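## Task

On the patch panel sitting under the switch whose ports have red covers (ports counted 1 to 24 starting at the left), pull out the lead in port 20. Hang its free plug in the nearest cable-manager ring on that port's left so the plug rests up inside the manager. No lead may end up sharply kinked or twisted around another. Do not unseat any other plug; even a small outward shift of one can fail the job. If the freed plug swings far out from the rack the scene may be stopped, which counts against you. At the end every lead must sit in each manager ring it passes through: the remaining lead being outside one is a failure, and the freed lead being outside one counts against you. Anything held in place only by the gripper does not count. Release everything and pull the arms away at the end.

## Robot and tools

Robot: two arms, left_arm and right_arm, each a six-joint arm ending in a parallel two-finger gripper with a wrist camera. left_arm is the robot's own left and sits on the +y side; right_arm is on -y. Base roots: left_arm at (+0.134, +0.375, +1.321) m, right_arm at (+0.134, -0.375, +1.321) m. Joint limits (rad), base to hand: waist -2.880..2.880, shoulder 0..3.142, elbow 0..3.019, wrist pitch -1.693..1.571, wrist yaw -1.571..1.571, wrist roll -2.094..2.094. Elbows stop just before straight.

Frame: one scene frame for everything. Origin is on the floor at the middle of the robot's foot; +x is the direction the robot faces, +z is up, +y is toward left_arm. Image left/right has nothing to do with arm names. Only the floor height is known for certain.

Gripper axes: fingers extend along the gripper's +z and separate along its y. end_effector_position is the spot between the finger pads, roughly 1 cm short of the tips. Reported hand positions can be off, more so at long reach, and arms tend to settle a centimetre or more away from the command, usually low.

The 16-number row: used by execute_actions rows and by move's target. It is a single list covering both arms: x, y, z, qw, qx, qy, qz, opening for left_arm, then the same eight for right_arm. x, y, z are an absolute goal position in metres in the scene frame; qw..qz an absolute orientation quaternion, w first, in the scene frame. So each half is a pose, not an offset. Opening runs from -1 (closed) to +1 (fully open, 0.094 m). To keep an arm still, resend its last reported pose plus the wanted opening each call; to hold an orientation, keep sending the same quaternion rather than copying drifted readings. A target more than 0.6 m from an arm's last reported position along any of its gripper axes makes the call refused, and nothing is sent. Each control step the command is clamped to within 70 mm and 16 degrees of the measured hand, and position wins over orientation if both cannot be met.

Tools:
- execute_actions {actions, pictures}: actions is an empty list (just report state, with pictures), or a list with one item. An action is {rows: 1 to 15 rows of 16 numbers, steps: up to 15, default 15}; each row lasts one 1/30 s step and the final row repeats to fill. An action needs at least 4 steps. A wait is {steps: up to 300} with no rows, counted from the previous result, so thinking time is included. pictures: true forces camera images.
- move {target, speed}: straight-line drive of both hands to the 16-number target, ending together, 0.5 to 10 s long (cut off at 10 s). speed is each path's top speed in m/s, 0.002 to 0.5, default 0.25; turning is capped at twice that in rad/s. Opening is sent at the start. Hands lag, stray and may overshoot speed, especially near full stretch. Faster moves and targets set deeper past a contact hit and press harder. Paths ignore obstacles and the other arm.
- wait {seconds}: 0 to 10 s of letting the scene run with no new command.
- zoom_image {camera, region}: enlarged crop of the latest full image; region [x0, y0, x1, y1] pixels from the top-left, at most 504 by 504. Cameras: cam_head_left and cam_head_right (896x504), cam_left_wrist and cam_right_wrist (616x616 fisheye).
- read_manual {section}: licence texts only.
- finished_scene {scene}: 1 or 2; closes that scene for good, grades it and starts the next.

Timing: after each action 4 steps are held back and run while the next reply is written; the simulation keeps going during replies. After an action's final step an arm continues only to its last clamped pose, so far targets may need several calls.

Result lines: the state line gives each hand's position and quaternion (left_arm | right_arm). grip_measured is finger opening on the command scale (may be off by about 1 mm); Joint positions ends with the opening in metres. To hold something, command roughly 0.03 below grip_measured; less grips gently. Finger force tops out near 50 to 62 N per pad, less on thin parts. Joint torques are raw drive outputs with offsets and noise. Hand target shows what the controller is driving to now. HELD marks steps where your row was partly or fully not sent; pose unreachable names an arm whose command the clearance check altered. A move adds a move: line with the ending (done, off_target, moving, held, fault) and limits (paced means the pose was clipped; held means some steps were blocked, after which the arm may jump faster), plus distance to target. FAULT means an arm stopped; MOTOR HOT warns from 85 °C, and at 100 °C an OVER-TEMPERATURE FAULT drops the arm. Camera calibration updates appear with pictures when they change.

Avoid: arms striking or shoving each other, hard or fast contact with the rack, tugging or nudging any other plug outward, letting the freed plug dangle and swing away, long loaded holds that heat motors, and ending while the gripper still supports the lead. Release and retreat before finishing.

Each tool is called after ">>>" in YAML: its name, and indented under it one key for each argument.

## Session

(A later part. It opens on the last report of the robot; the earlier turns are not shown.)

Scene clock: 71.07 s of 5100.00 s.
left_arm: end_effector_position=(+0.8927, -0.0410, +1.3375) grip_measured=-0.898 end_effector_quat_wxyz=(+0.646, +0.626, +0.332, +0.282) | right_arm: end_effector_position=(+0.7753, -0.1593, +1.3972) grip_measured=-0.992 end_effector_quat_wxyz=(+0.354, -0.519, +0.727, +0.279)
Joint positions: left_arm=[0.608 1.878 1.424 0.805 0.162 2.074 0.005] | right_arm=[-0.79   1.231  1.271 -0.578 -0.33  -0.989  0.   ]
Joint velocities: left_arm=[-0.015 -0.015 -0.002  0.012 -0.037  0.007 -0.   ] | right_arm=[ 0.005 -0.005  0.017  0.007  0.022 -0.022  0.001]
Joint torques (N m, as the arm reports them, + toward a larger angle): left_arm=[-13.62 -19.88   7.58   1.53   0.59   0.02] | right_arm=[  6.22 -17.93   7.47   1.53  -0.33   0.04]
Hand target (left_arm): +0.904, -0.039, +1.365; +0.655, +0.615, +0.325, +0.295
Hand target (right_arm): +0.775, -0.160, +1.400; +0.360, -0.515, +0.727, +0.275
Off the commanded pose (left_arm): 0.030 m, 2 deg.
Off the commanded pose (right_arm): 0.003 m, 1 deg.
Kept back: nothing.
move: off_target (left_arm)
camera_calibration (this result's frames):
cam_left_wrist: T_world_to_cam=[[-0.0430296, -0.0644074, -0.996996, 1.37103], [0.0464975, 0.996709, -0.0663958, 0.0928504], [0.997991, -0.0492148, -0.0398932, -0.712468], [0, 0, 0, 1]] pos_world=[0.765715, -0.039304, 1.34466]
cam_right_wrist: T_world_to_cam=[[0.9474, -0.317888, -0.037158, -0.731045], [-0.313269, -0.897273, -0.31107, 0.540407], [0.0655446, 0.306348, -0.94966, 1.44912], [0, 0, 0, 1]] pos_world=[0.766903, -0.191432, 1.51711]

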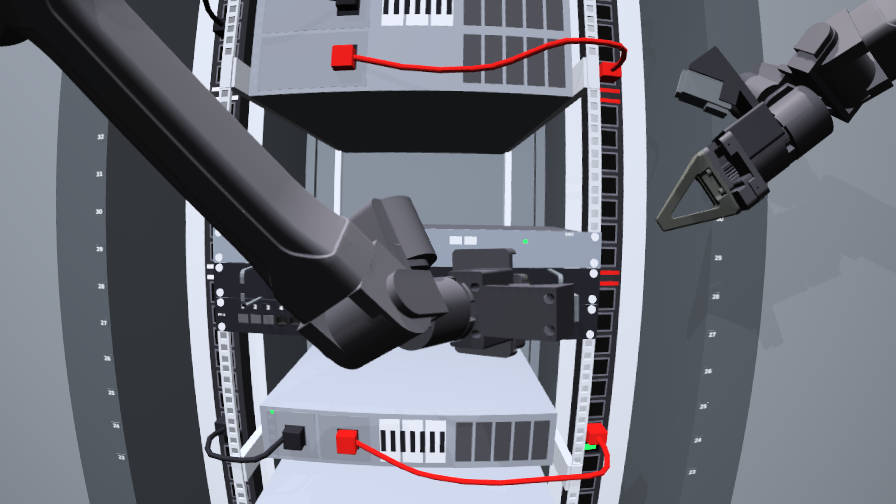

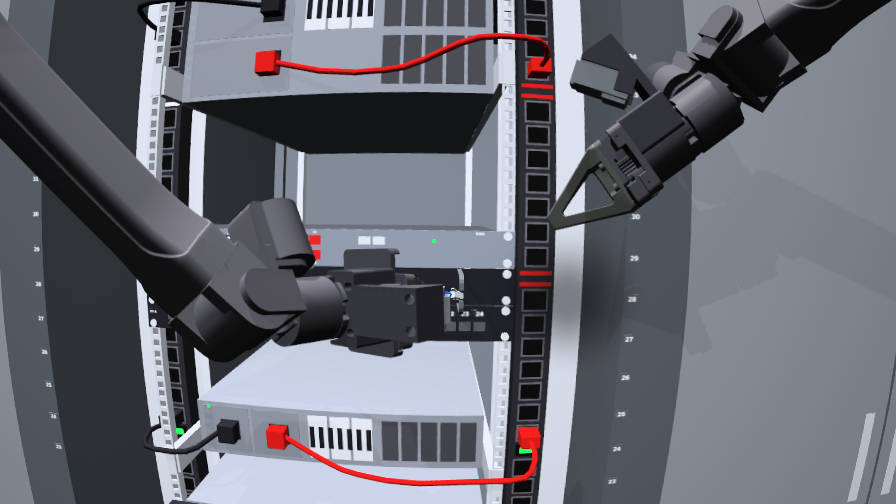

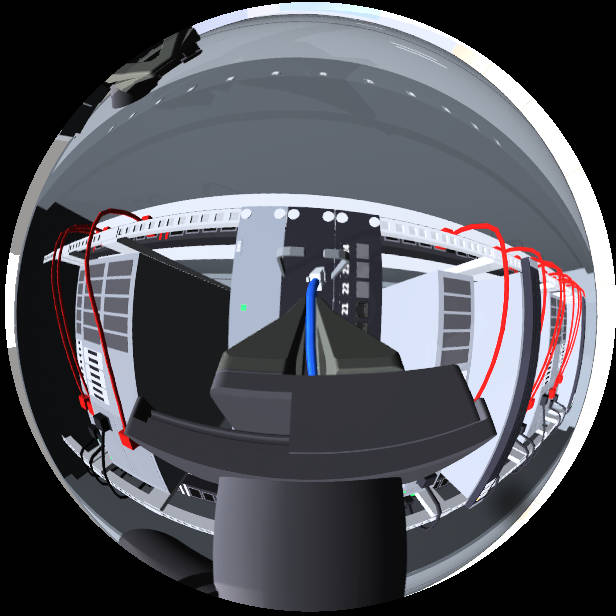

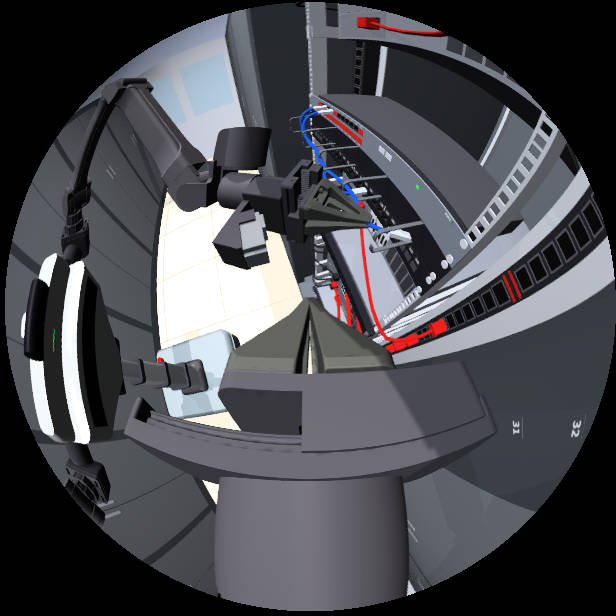

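>>> move:
  target: [0.90,-0.06,1.31,0.665,0.64,0.295,0.25,-0.92,0.775,-0.16,1.40,0.36,-0.515,0.727,0.275,-1]
  speed: 0.025

>>> zoom_image:
  camera: "cam_right_wrist"
  region: [280,90,470,280]

Scene clock: 73.70 s of 5100.00 s.
left_arm: end_effector_position=(+0.8944, -0.0501, +1.3326) grip_measured=-0.898 end_effector_quat_wxyz=(+0.669, +0.633, +0.296, +0.254) | right_arm: end_effector_position=(+0.7753, -0.1593, +1.3972) grip_measured=-0.992 end_effector_quat_wxyz=(+0.354, -0.519, +0.727, +0.279)
Joint positions: left_arm=[0.628 1.898 1.463 0.756 0.28  2.074 0.005] | right_arm=[-0.79   1.231  1.271 -0.578 -0.33  -0.989  0.   ]
Joint velocities: left_arm=[-0.005  0.005  0.017 -0.007 -0.037  0.007  0.001] | right_arm=[-0.015 -0.015  0.002 -0.012 -0.007  0.022 -0.   ]
Joint torques (N m, as the arm reports them, + toward a larger angle): left_arm=[-11.89 -15.05   9.15   1.35   0.9   -0.04] | right_arm=[  6.22 -17.94   7.55   1.7   -0.33   0.04]
Hand target (left_arm): +0.899, -0.059, +1.310; +0.664, +0.640, +0.295, +0.250
Hand target (right_arm): +0.775, -0.160, +1.400; +0.360, -0.515, +0.727, +0.275
Off the commanded pose (left_arm): 0.025 m, 1 deg.
Off the commanded pose (right_arm): 0.003 m, 1 deg.
Kept back: nothing.
move: off_target (left_arm)
camera_calibration (this result's frames):
cam_left_wrist: T_world_to_cam=[[-0.02792, -0.0787541, -0.996503, 1.35074], [0.145423, 0.985966, -0.0819959, 0.0332945], [0.988976, -0.147204, -0.0160755, -0.743397], [0, 0, 0, 1]] pos_world=[0.768072, -0.0358818, 1.3368]
cam_right_wrist: T_world_to_cam=[[0.9474, -0.317888, -0.037158, -0.731045], [-0.313269, -0.897273, -0.31107, 0.540407], [0.0655446, 0.306348, -0.94966, 1.44912], [0, 0, 0, 1]] pos_world=[0.766903, -0.191432, 1.51711]

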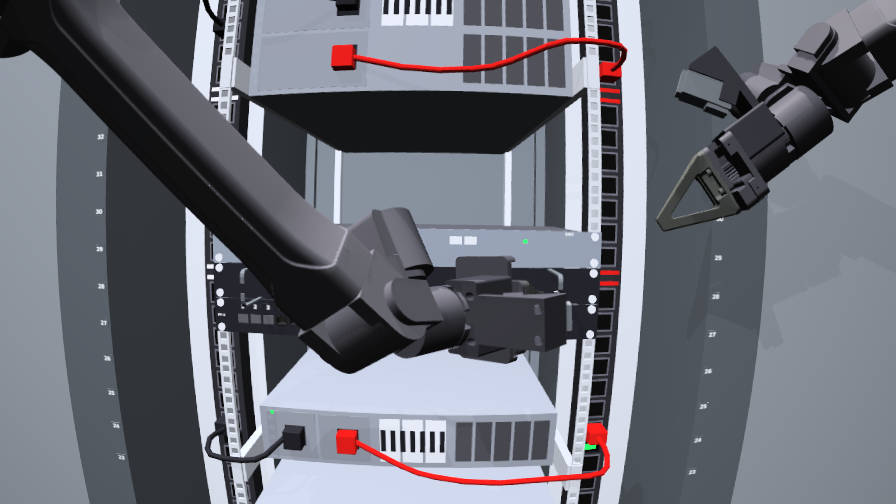

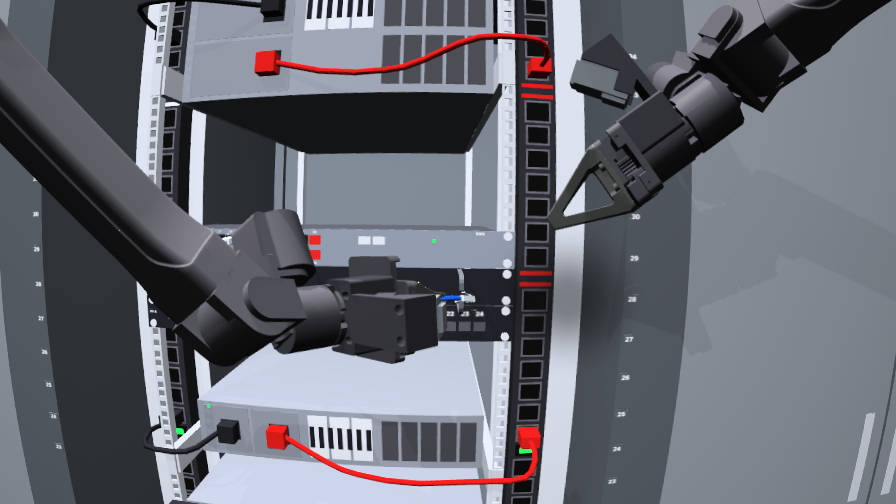

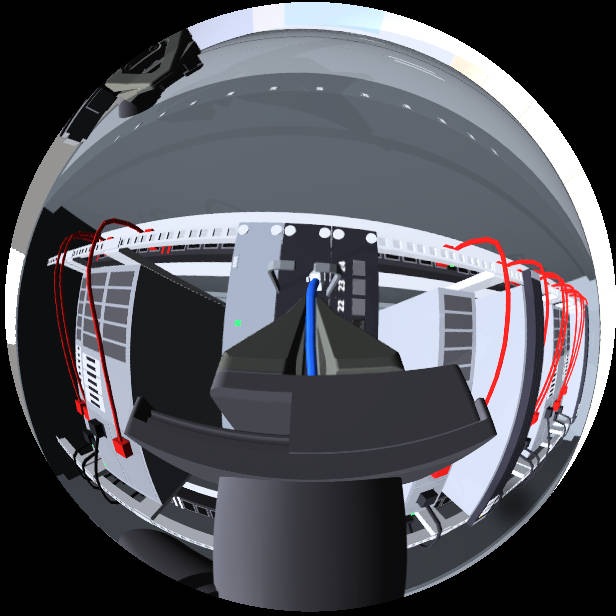

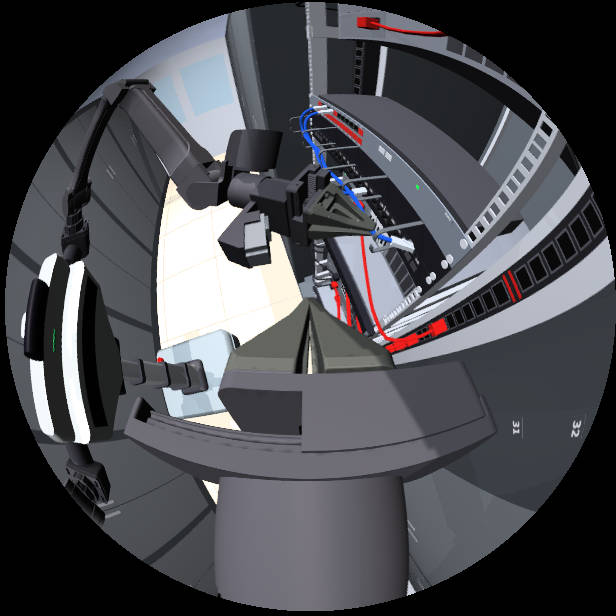

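Region (280, 90, 470, 280) of cam_right_wrist's 616x616 image, scaled by 2.653, with more detail than that image has.

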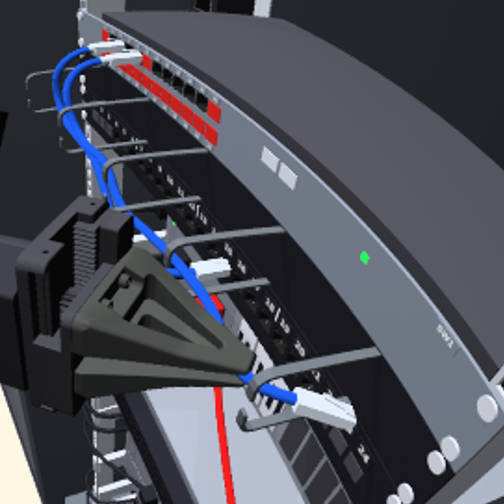

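>>> move:
  target: [0.897,-0.064,1.298,0.665,0.64,0.295,0.25,-0.92,0.775,-0.16,1.40,0.36,-0.515,0.727,0.275,-1]
  speed: 0.025

>>> execute_actions:
  actions:
    - {"rows":[[0.897,-0.064,1.298,0.665,0.64,0.295,0.25,-0.87,0.775,-0.16,1.40,0.36,-0.515,0.727,0.275,-1]],"steps":15}

>>> move:
  target: [0.897,-0.064,1.298,0.665,0.64,0.295,0.25,-0.55,0.775,-0.16,1.40,0.36,-0.515,0.727,0.275,-1]
  speed: 0.04

>>> zoom_image:
  camera: "cam_right_wrist"
  region: [280,90,470,280]

Scene clock: 75.67 s of 5100.00 s.
left_arm: end_effector_position=(+0.8946, -0.0534, +1.3250) grip_measured=-0.898 end_effector_quat_wxyz=(+0.668, +0.634, +0.296, +0.253) | right_arm: end_effector_position=(+0.7753, -0.1593, +1.3972) grip_measured=-0.992 end_effector_quat_wxyz=(+0.354, -0.519, +0.727, +0.279)
Joint positions: left_arm=[0.631 1.915 1.474 0.759 0.284 2.074 0.005] | right_arm=[-0.79   1.231  1.271 -0.578 -0.33  -0.989  0.   ]
Joint velocities: left_arm=[ 0.005  0.015  0.002 -0.002 -0.007  0.037  0.001] | right_arm=[-0.005  0.005  0.007  0.012 -0.007 -0.022  0.001]
Joint torques (N m, as the arm reports them, + toward a larger angle): left_arm=[-12.07 -14.57   8.67   1.91   0.88  -0.04] | right_arm=[  6.73 -18.34   7.55   1.52  -0.34   0.05]
Hand target (left_arm): +0.895, -0.063, +1.298; +0.664, +0.640, +0.295, +0.250
Hand target (right_arm): +0.775, -0.160, +1.400; +0.360, -0.515, +0.727, +0.275
Off the commanded pose (left_arm): 0.029 m, 1 deg.
Off the commanded pose (right_arm): 0.003 m, 1 deg.
Kept back: nothing.
move: off_target (left_arm)
camera_calibration (this result's frames):
cam_left_wrist: T_world_to_cam=[[-0.0297597, -0.0770605, -0.996582, 1.34468], [0.148284, 0.985651, -0.0806433, 0.0314311], [0.988497, -0.150177, -0.0179059, -0.741484], [0, 0, 0, 1]] pos_world=[0.768311, -0.0387123, 1.32934]
cam_right_wrist: T_world_to_cam=[[0.9474, -0.317888, -0.037158, -0.731045], [-0.313269, -0.897273, -0.31107, 0.540407], [0.0655446, 0.306348, -0.94966, 1.44912], [0, 0, 0, 1]] pos_world=[0.766903, -0.191432, 1.51711]

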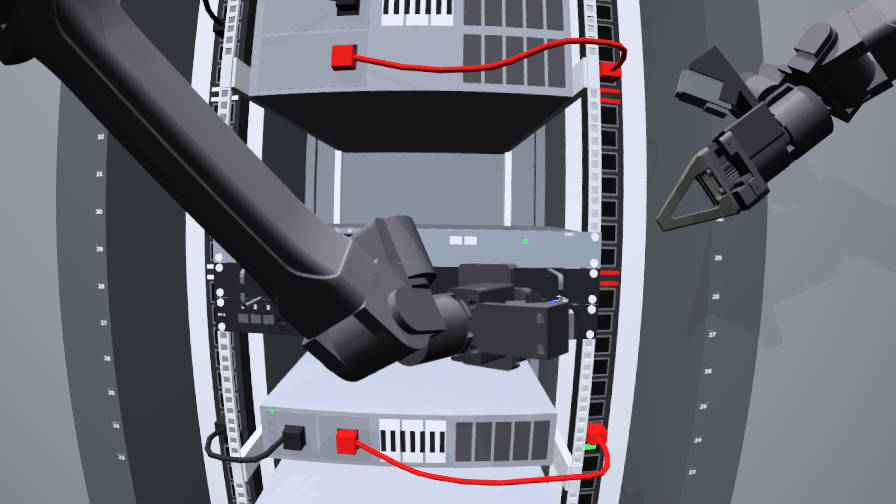

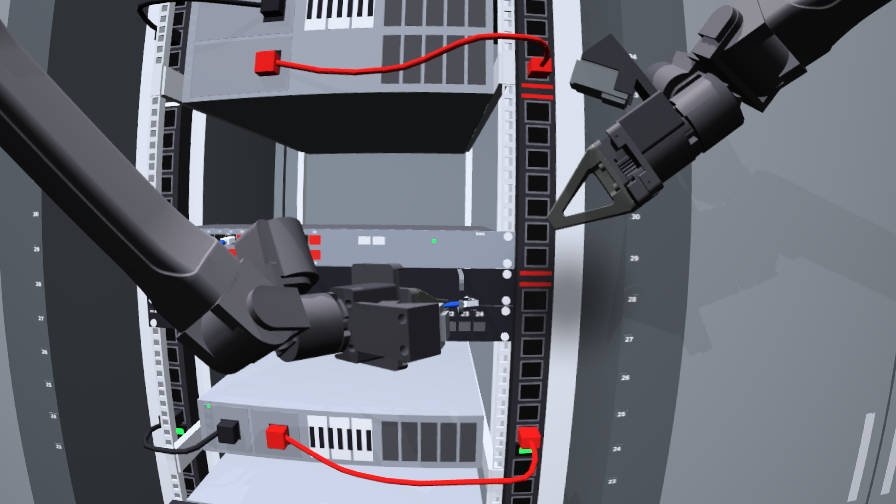

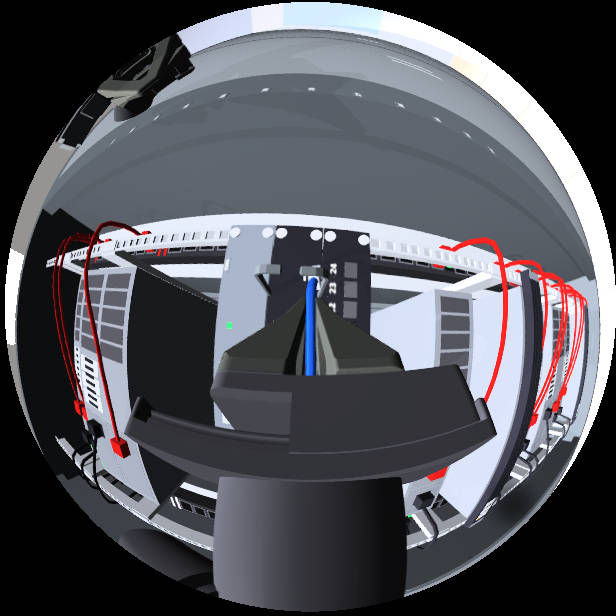

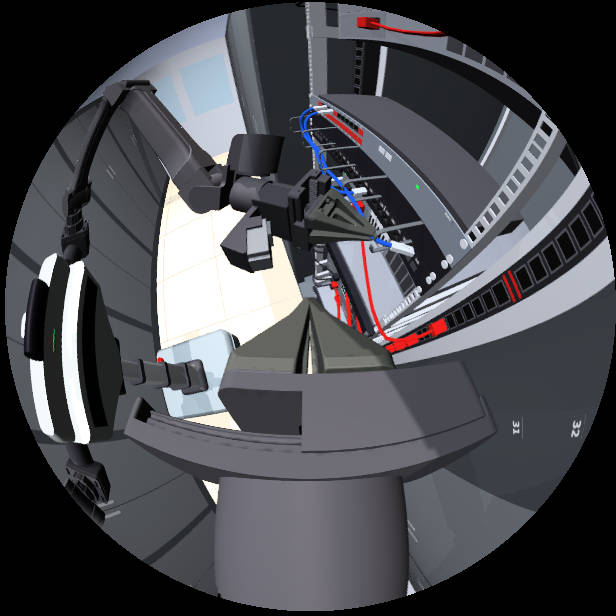

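Scene clock: 76.03 s of 5100.00 s.
left_arm: end_effector_position=(+0.8923, -0.0557, +1.3209) grip_measured=-0.872 end_effector_quat_wxyz=(+0.668, +0.636, +0.295, +0.250) | right_arm: end_effector_position=(+0.7753, -0.1593, +1.3972) grip_measured=-0.992 end_effector_quat_wxyz=(+0.354, -0.519, +0.727, +0.279)
Joint positions: left_arm=[0.631 1.922 1.474 0.759 0.287 2.074 0.006] | right_arm=[-0.79   1.231  1.271 -0.578 -0.33  -0.989  0.   ]
Joint velocities: left_arm=[-0.015 -0.005  0.017 -0.017 -0.051 -0.081 -0.   ] | right_arm=[-0.005  0.005  0.017 -0.007  0.022  0.007 -0.001]
Joint torques (N m, as the arm reports them, + toward a larger angle): left_arm=[-11.94 -14.94   8.83   1.87   0.75  -0.04] | right_arm=[  6.11 -18.04   7.48   1.67  -0.36   0.04]
Steps of this call (steps 1 to 11: the first 11 steps of this action). Readings (end_effector_position):
1: left_arm (+0.8946, -0.0534, +1.3250) | right_arm (+0.7753, -0.1593, +1.3972)
2: left_arm (+0.8944, -0.0536, +1.3248) | right_arm (+0.7753, -0.1593, +1.3972)
4: left_arm (+0.8937, -0.0543, +1.3240) | right_arm (+0.7753, -0.1593, +1.3972)
8: left_arm (+0.8924, -0.0556, +1.3211) | right_arm (+0.7753, -0.1593, +1.3972)
11: the state above

Scene clock: 77.37 s of 5100.00 s.
left_arm: end_effector_position=(+0.8902, -0.0587, +1.3163) grip_measured=-0.553 end_effector_quat_wxyz=(+0.668, +0.637, +0.294, +0.247) | right_arm: end_effector_position=(+0.7753, -0.1593, +1.3972) grip_measured=-0.992 end_effector_quat_wxyz=(+0.354, -0.519, +0.727, +0.279)
Joint positions: left_arm=[0.631 1.93  1.476 0.759 0.291 2.074 0.021] | right_arm=[-0.79   1.231  1.271 -0.578 -0.33  -0.989  0.   ]
Joint velocities: left_arm=[ 0.005 -0.024  0.012 -0.007 -0.007 -0.022  0.001] | right_arm=[ 0.005 -0.015  0.002  0.007  0.022 -0.081  0.   ]
Joint torques (N m, as the arm reports them, + toward a larger angle): left_arm=[-11.9  -15.74   8.67   1.87   0.6   -0.04] | right_arm=[  6.08 -18.07   7.38   1.63  -0.37   0.06]
Hand target (left_arm): +0.896, -0.063, +1.298; +0.664, +0.640, +0.295, +0.250
Hand target (right_arm): +0.775, -0.160, +1.400; +0.360, -0.515, +0.727, +0.275
Off your previous action's commanded pose (left_arm): 0.025 m, 1 deg at its last step (step 4 of this call).
Off your previous action's commanded pose (right_arm): 0.003 m, 1 deg at its last step (step 4 of this call).
Off the commanded pose (left_arm): 0.020 m, 1 deg.
Off the commanded pose (right_arm): 0.003 m, 1 deg.
Kept back: nothing.
move: off_target (left_arm)
camera_calibration (this result's frames):
cam_left_wrist: T_world_to_cam=[[-0.0378464, -0.0744258, -0.996508, 1.34274], [0.160139, 0.983883, -0.0795647, 0.0246105], [0.986369, -0.162591, -0.0253179, -0.727165], [0, 0, 0, 1]] pos_world=[0.764129, -0.0425099, 1.3216]
cam_right_wrist: T_world_to_cam=[[0.9474, -0.317888, -0.037158, -0.731045], [-0.313269, -0.897273, -0.31107, 0.540407], [0.0655446, 0.306348, -0.94966, 1.44912], [0, 0, 0, 1]] pos_world=[0.766903, -0.191432, 1.51711]

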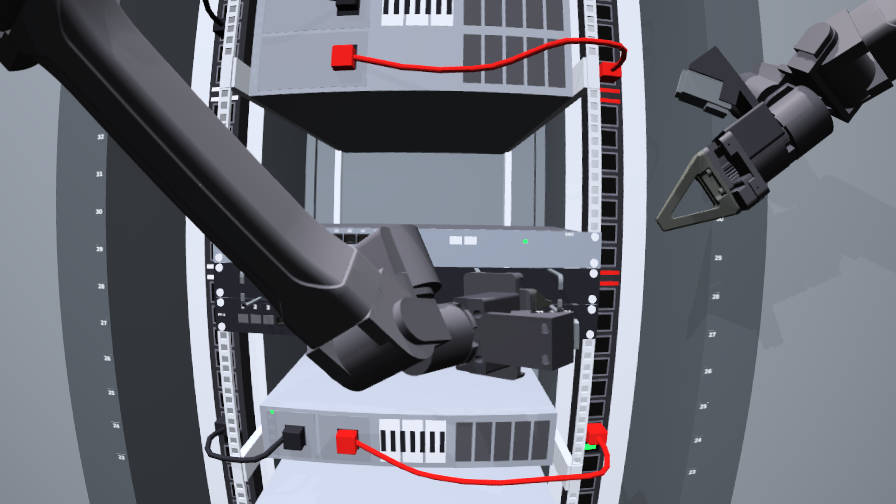

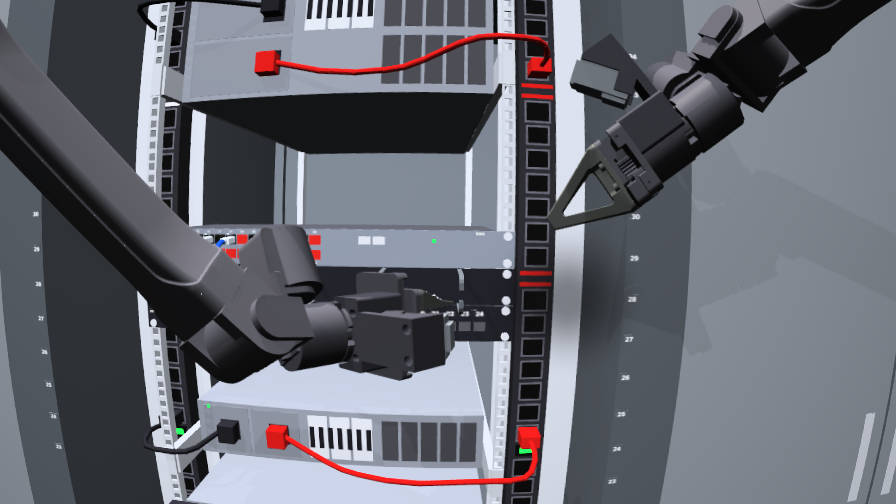

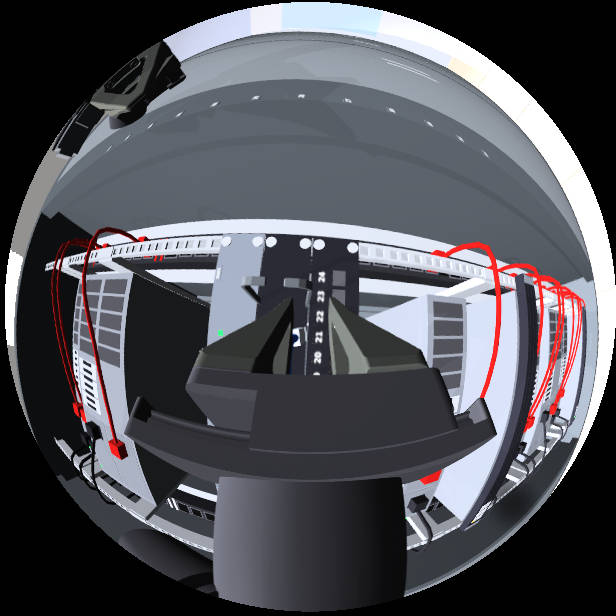

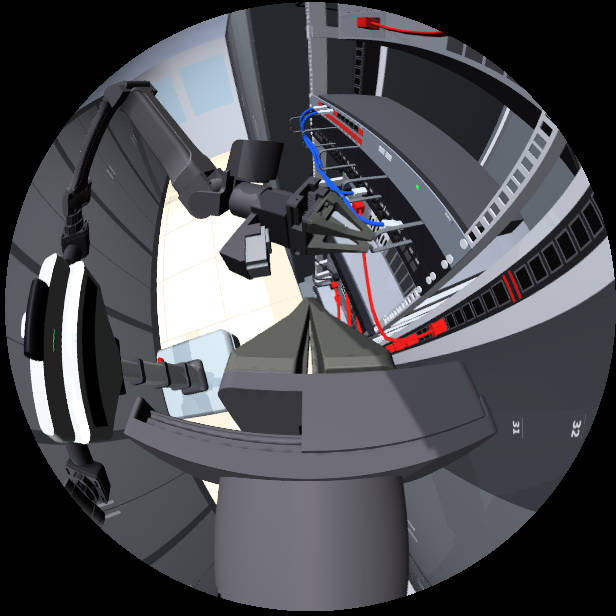

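Region (280, 90, 470, 280) of cam_right_wrist's 616x616 image, scaled by 2.653, with more detail than that image has.

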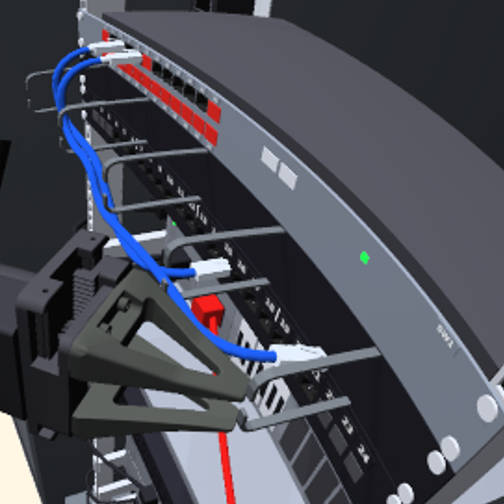

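>>> move:
  target: [0.84,-0.06,1.33,0.665,0.64,0.295,0.25,-0.55,0.775,-0.16,1.40,0.36,-0.515,0.727,0.275,-1]
  speed: 0.03

>>> move:
  target: [0.72,0.2,1.27,0.645,0.645,0.29,0.29,-0.5,0.775,-0.16,1.40,0.36,-0.515,0.727,0.275,-1]

>>> zoom_image:
  camera: "cam_head_left"
  region: [230,220,600,360]

>>> zoom_image:
  camera: "cam_right_wrist"
  region: [280,90,470,280]

Scene clock: 79.77 s of 5100.00 s.
left_arm: end_effector_position=(+0.8409, -0.0616, +1.3104) grip_measured=-0.553 end_effector_quat_wxyz=(+0.659, +0.645, +0.304, +0.238) | right_arm: end_effector_position=(+0.7753, -0.1593, +1.3972) grip_measured=-0.992 end_effector_quat_wxyz=(+0.354, -0.519, +0.727, +0.279)
Joint positions: left_arm=[0.598 1.893 1.33  0.838 0.241 2.075 0.021] | right_arm=[-0.79   1.231  1.271 -0.578 -0.33  -0.989  0.   ]
Joint velocities: left_arm=[-0.015 -0.015  0.007  0.017 -0.066  0.007 -0.   ] | right_arm=[-0.005  0.005 -0.012 -0.002  0.051 -0.022 -0.001]
Joint torques (N m, as the arm reports them, + toward a larger angle): left_arm=[-13.58 -19.     4.16   2.34   0.42   0.05] | right_arm=[  6.5  -17.71   7.54   1.74  -0.35   0.03]
Hand target (left_arm): +0.840, -0.061, +1.329; +0.666, +0.638, +0.297, +0.248
Hand target (right_arm): +0.775, -0.160, +1.400; +0.360, -0.515, +0.727, +0.275
Off the commanded pose (left_arm): 0.020 m, 2 deg.
Off the commanded pose (right_arm): 0.003 m, 1 deg.
joint sent to its limit (left arm) — the command would take joint 6 (wrist roll) past its upper limit, so that joint was sent only as far as its limit.
Kept back: nothing.
move: off_target (left_arm)
camera_calibration (this result's frames):
cam_left_wrist: T_world_to_cam=[[-0.0716857, -0.0627938, -0.995449, 1.36257], [0.157696, 0.98475, -0.0734752, 0.0289849], [0.984882, -0.162245, -0.0606902, -0.631523], [0, 0, 0, 1]] pos_world=[0.715082, -0.0454435, 1.32017]
cam_right_wrist: T_world_to_cam=[[0.9474, -0.317888, -0.037158, -0.731045], [-0.313269, -0.897273, -0.31107, 0.540407], [0.0655446, 0.306348, -0.94966, 1.44912], [0, 0, 0, 1]] pos_world=[0.766903, -0.191432, 1.51711]

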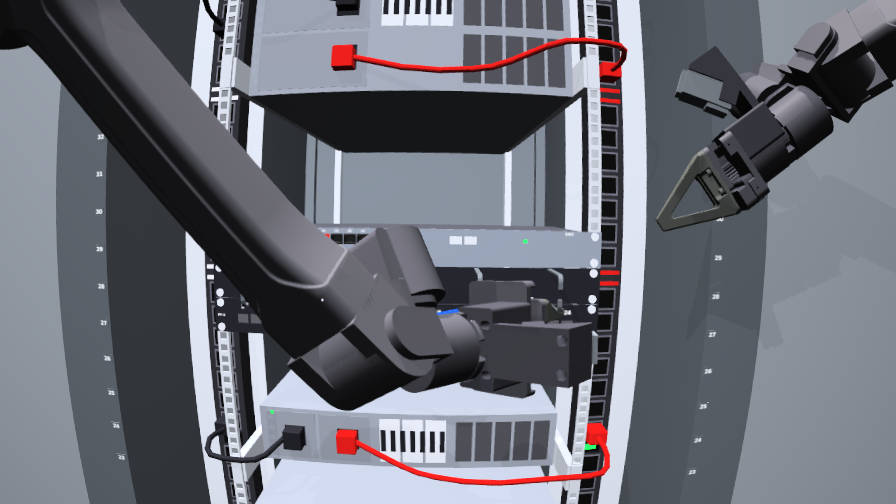

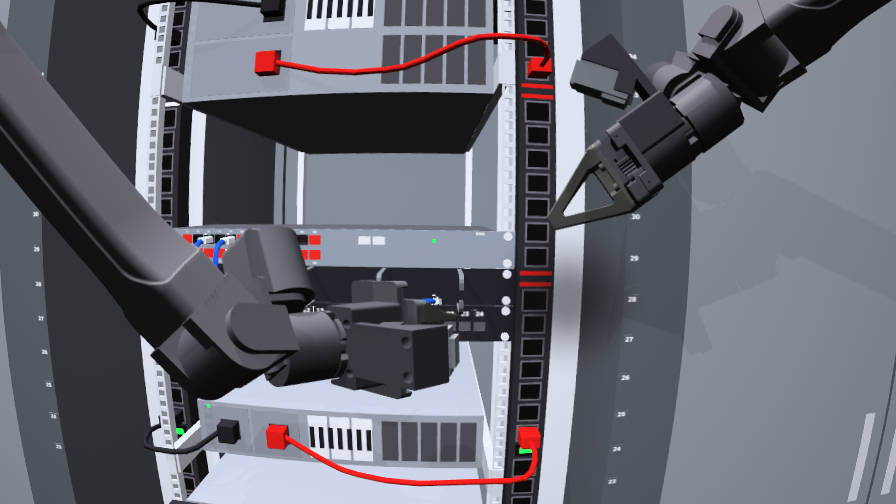

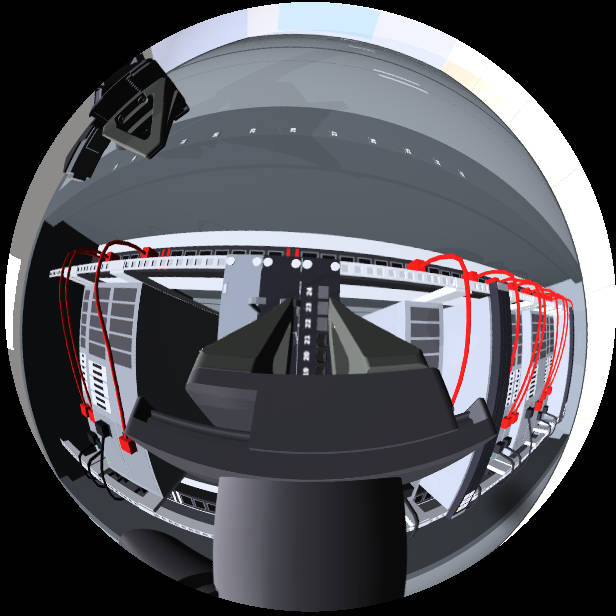

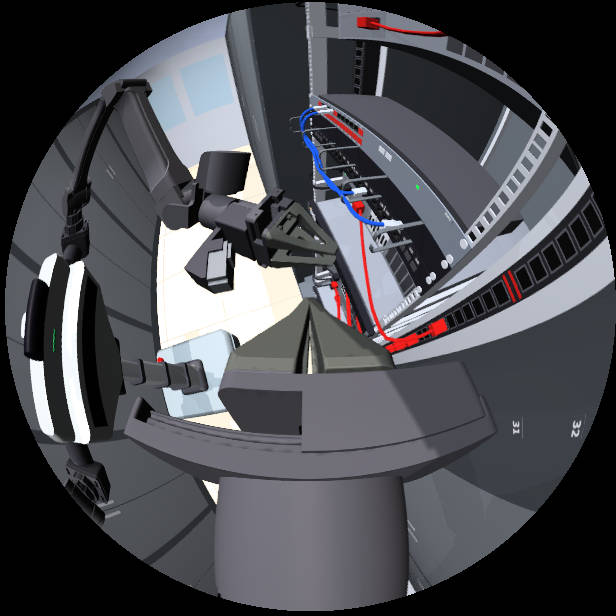

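Scene clock: 81.33 s of 5100.00 s.
left_arm: end_effector_position=(+0.7157, +0.1925, +1.2557) grip_measured=-0.503 end_effector_quat_wxyz=(+0.640, +0.654, +0.288, +0.283) | right_arm: end_effector_position=(+0.7753, -0.1593, +1.3972) grip_measured=-0.992 end_effector_quat_wxyz=(+0.354, -0.519, +0.727, +0.279)
Joint positions: left_arm=[1.008 1.64  0.693 1.301 0.59  2.022 0.023] | right_arm=[-0.79   1.231  1.271 -0.578 -0.33  -0.989  0.   ]
Joint velocities: left_arm=[-0.005  0.005 -0.012 -0.017  0.022 -0.051  0.002] | right_arm=[-0.024 -0.015  0.012 -0.017  0.051  0.007  0.001]
Joint torques (N m, as the arm reports them, + toward a larger angle): left_arm=[ -5.48 -14.56   0.71   2.35   0.52  -0.19] | right_arm=[  6.43 -18.07   7.54   1.66  -0.34   0.07]
Hand target (left_arm): +0.719, +0.198, +1.266; +0.645, +0.646, +0.288, +0.291
Hand target (right_arm): +0.775, -0.160, +1.400; +0.360, -0.515, +0.727, +0.275
Off the commanded pose (left_arm): 0.017 m, 1 deg.
Off the commanded pose (right_arm): 0.003 m, 1 deg.
Kept back: nothing.
move: off_target (left_arm)
camera_calibration (this result's frames):
cam_left_wrist: T_world_to_cam=[[-0.00805386, 0.00542361, -0.999953, 1.26213], [0.116666, 0.993161, 0.00444711, -0.275608], [0.993138, -0.116625, -0.00863153, -0.550357], [0, 0, 0, 1]] pos_world=[0.5889, 0.202692, 1.25854]
cam_right_wrist: T_world_to_cam=[[0.9474, -0.317888, -0.037158, -0.731045], [-0.313269, -0.897273, -0.31107, 0.540407], [0.0655446, 0.306348, -0.94966, 1.44912], [0, 0, 0, 1]] pos_world=[0.766903, -0.191432, 1.51711]

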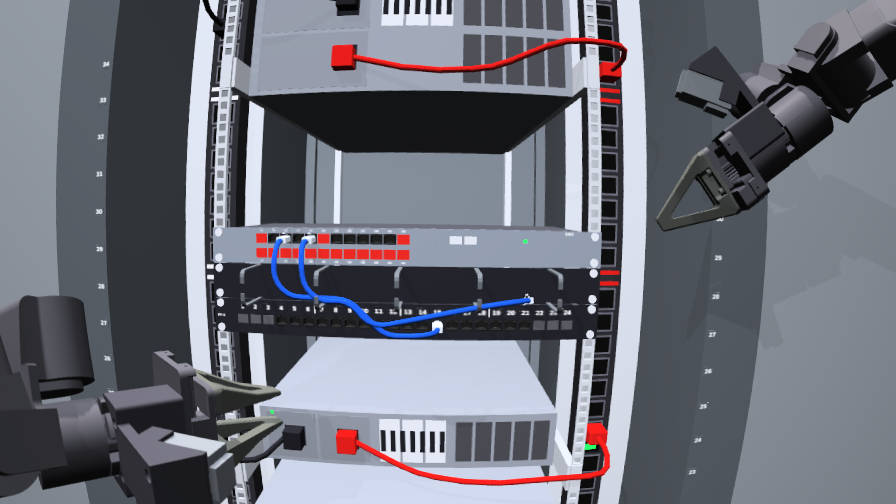

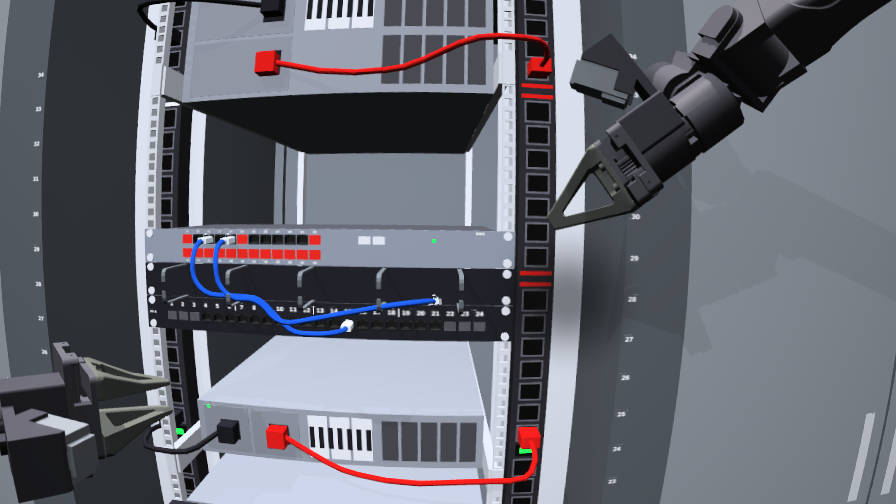

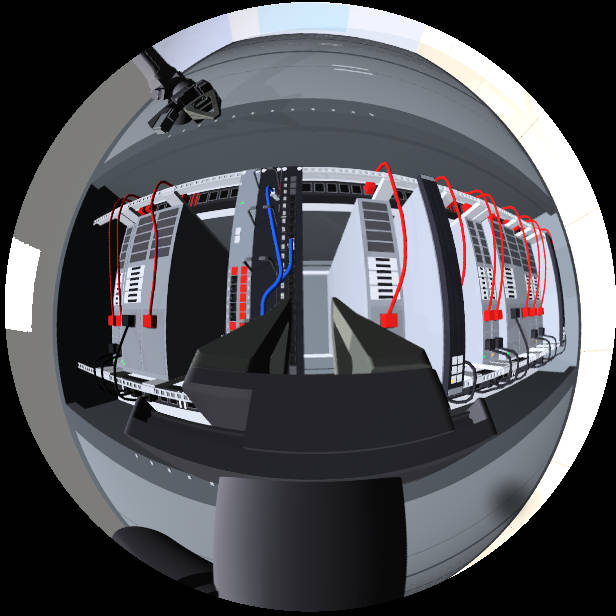

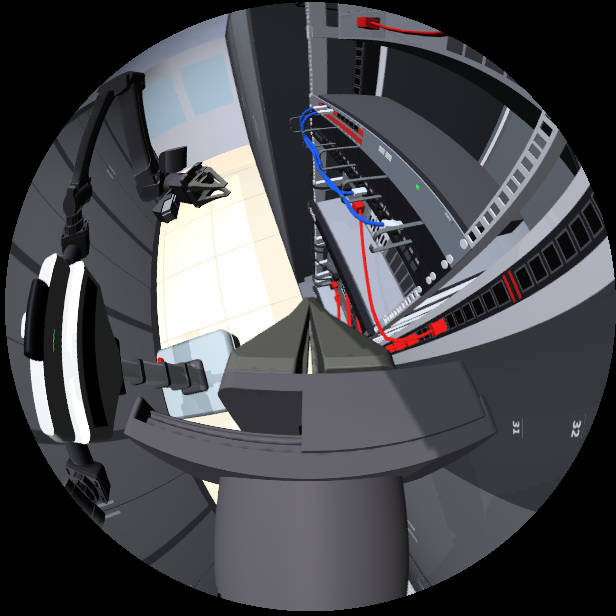

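Region (230, 220, 600, 360) of cam_head_left's 896x504 image, scaled by 1.362, with more detail than that image has; it fills the top 191 rows of this view, and the rest is white.

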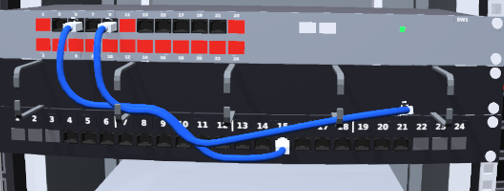

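Region (280, 90, 470, 280) of cam_right_wrist's 616x616 image, scaled by 2.653, with more detail than that image has.

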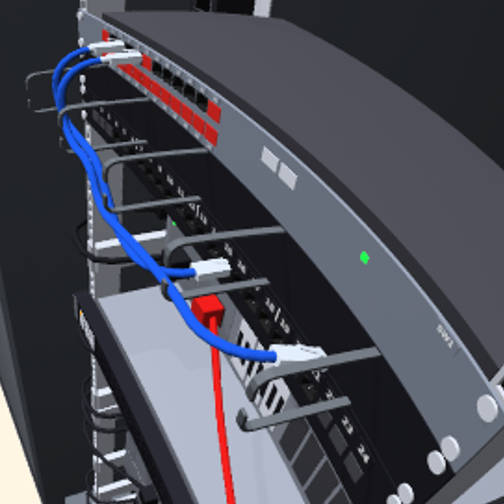

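Plug is above the bottom line, and the lead is in the ring.

>>> finished_scene:
  scene: 2

The scene is finished: the task was done.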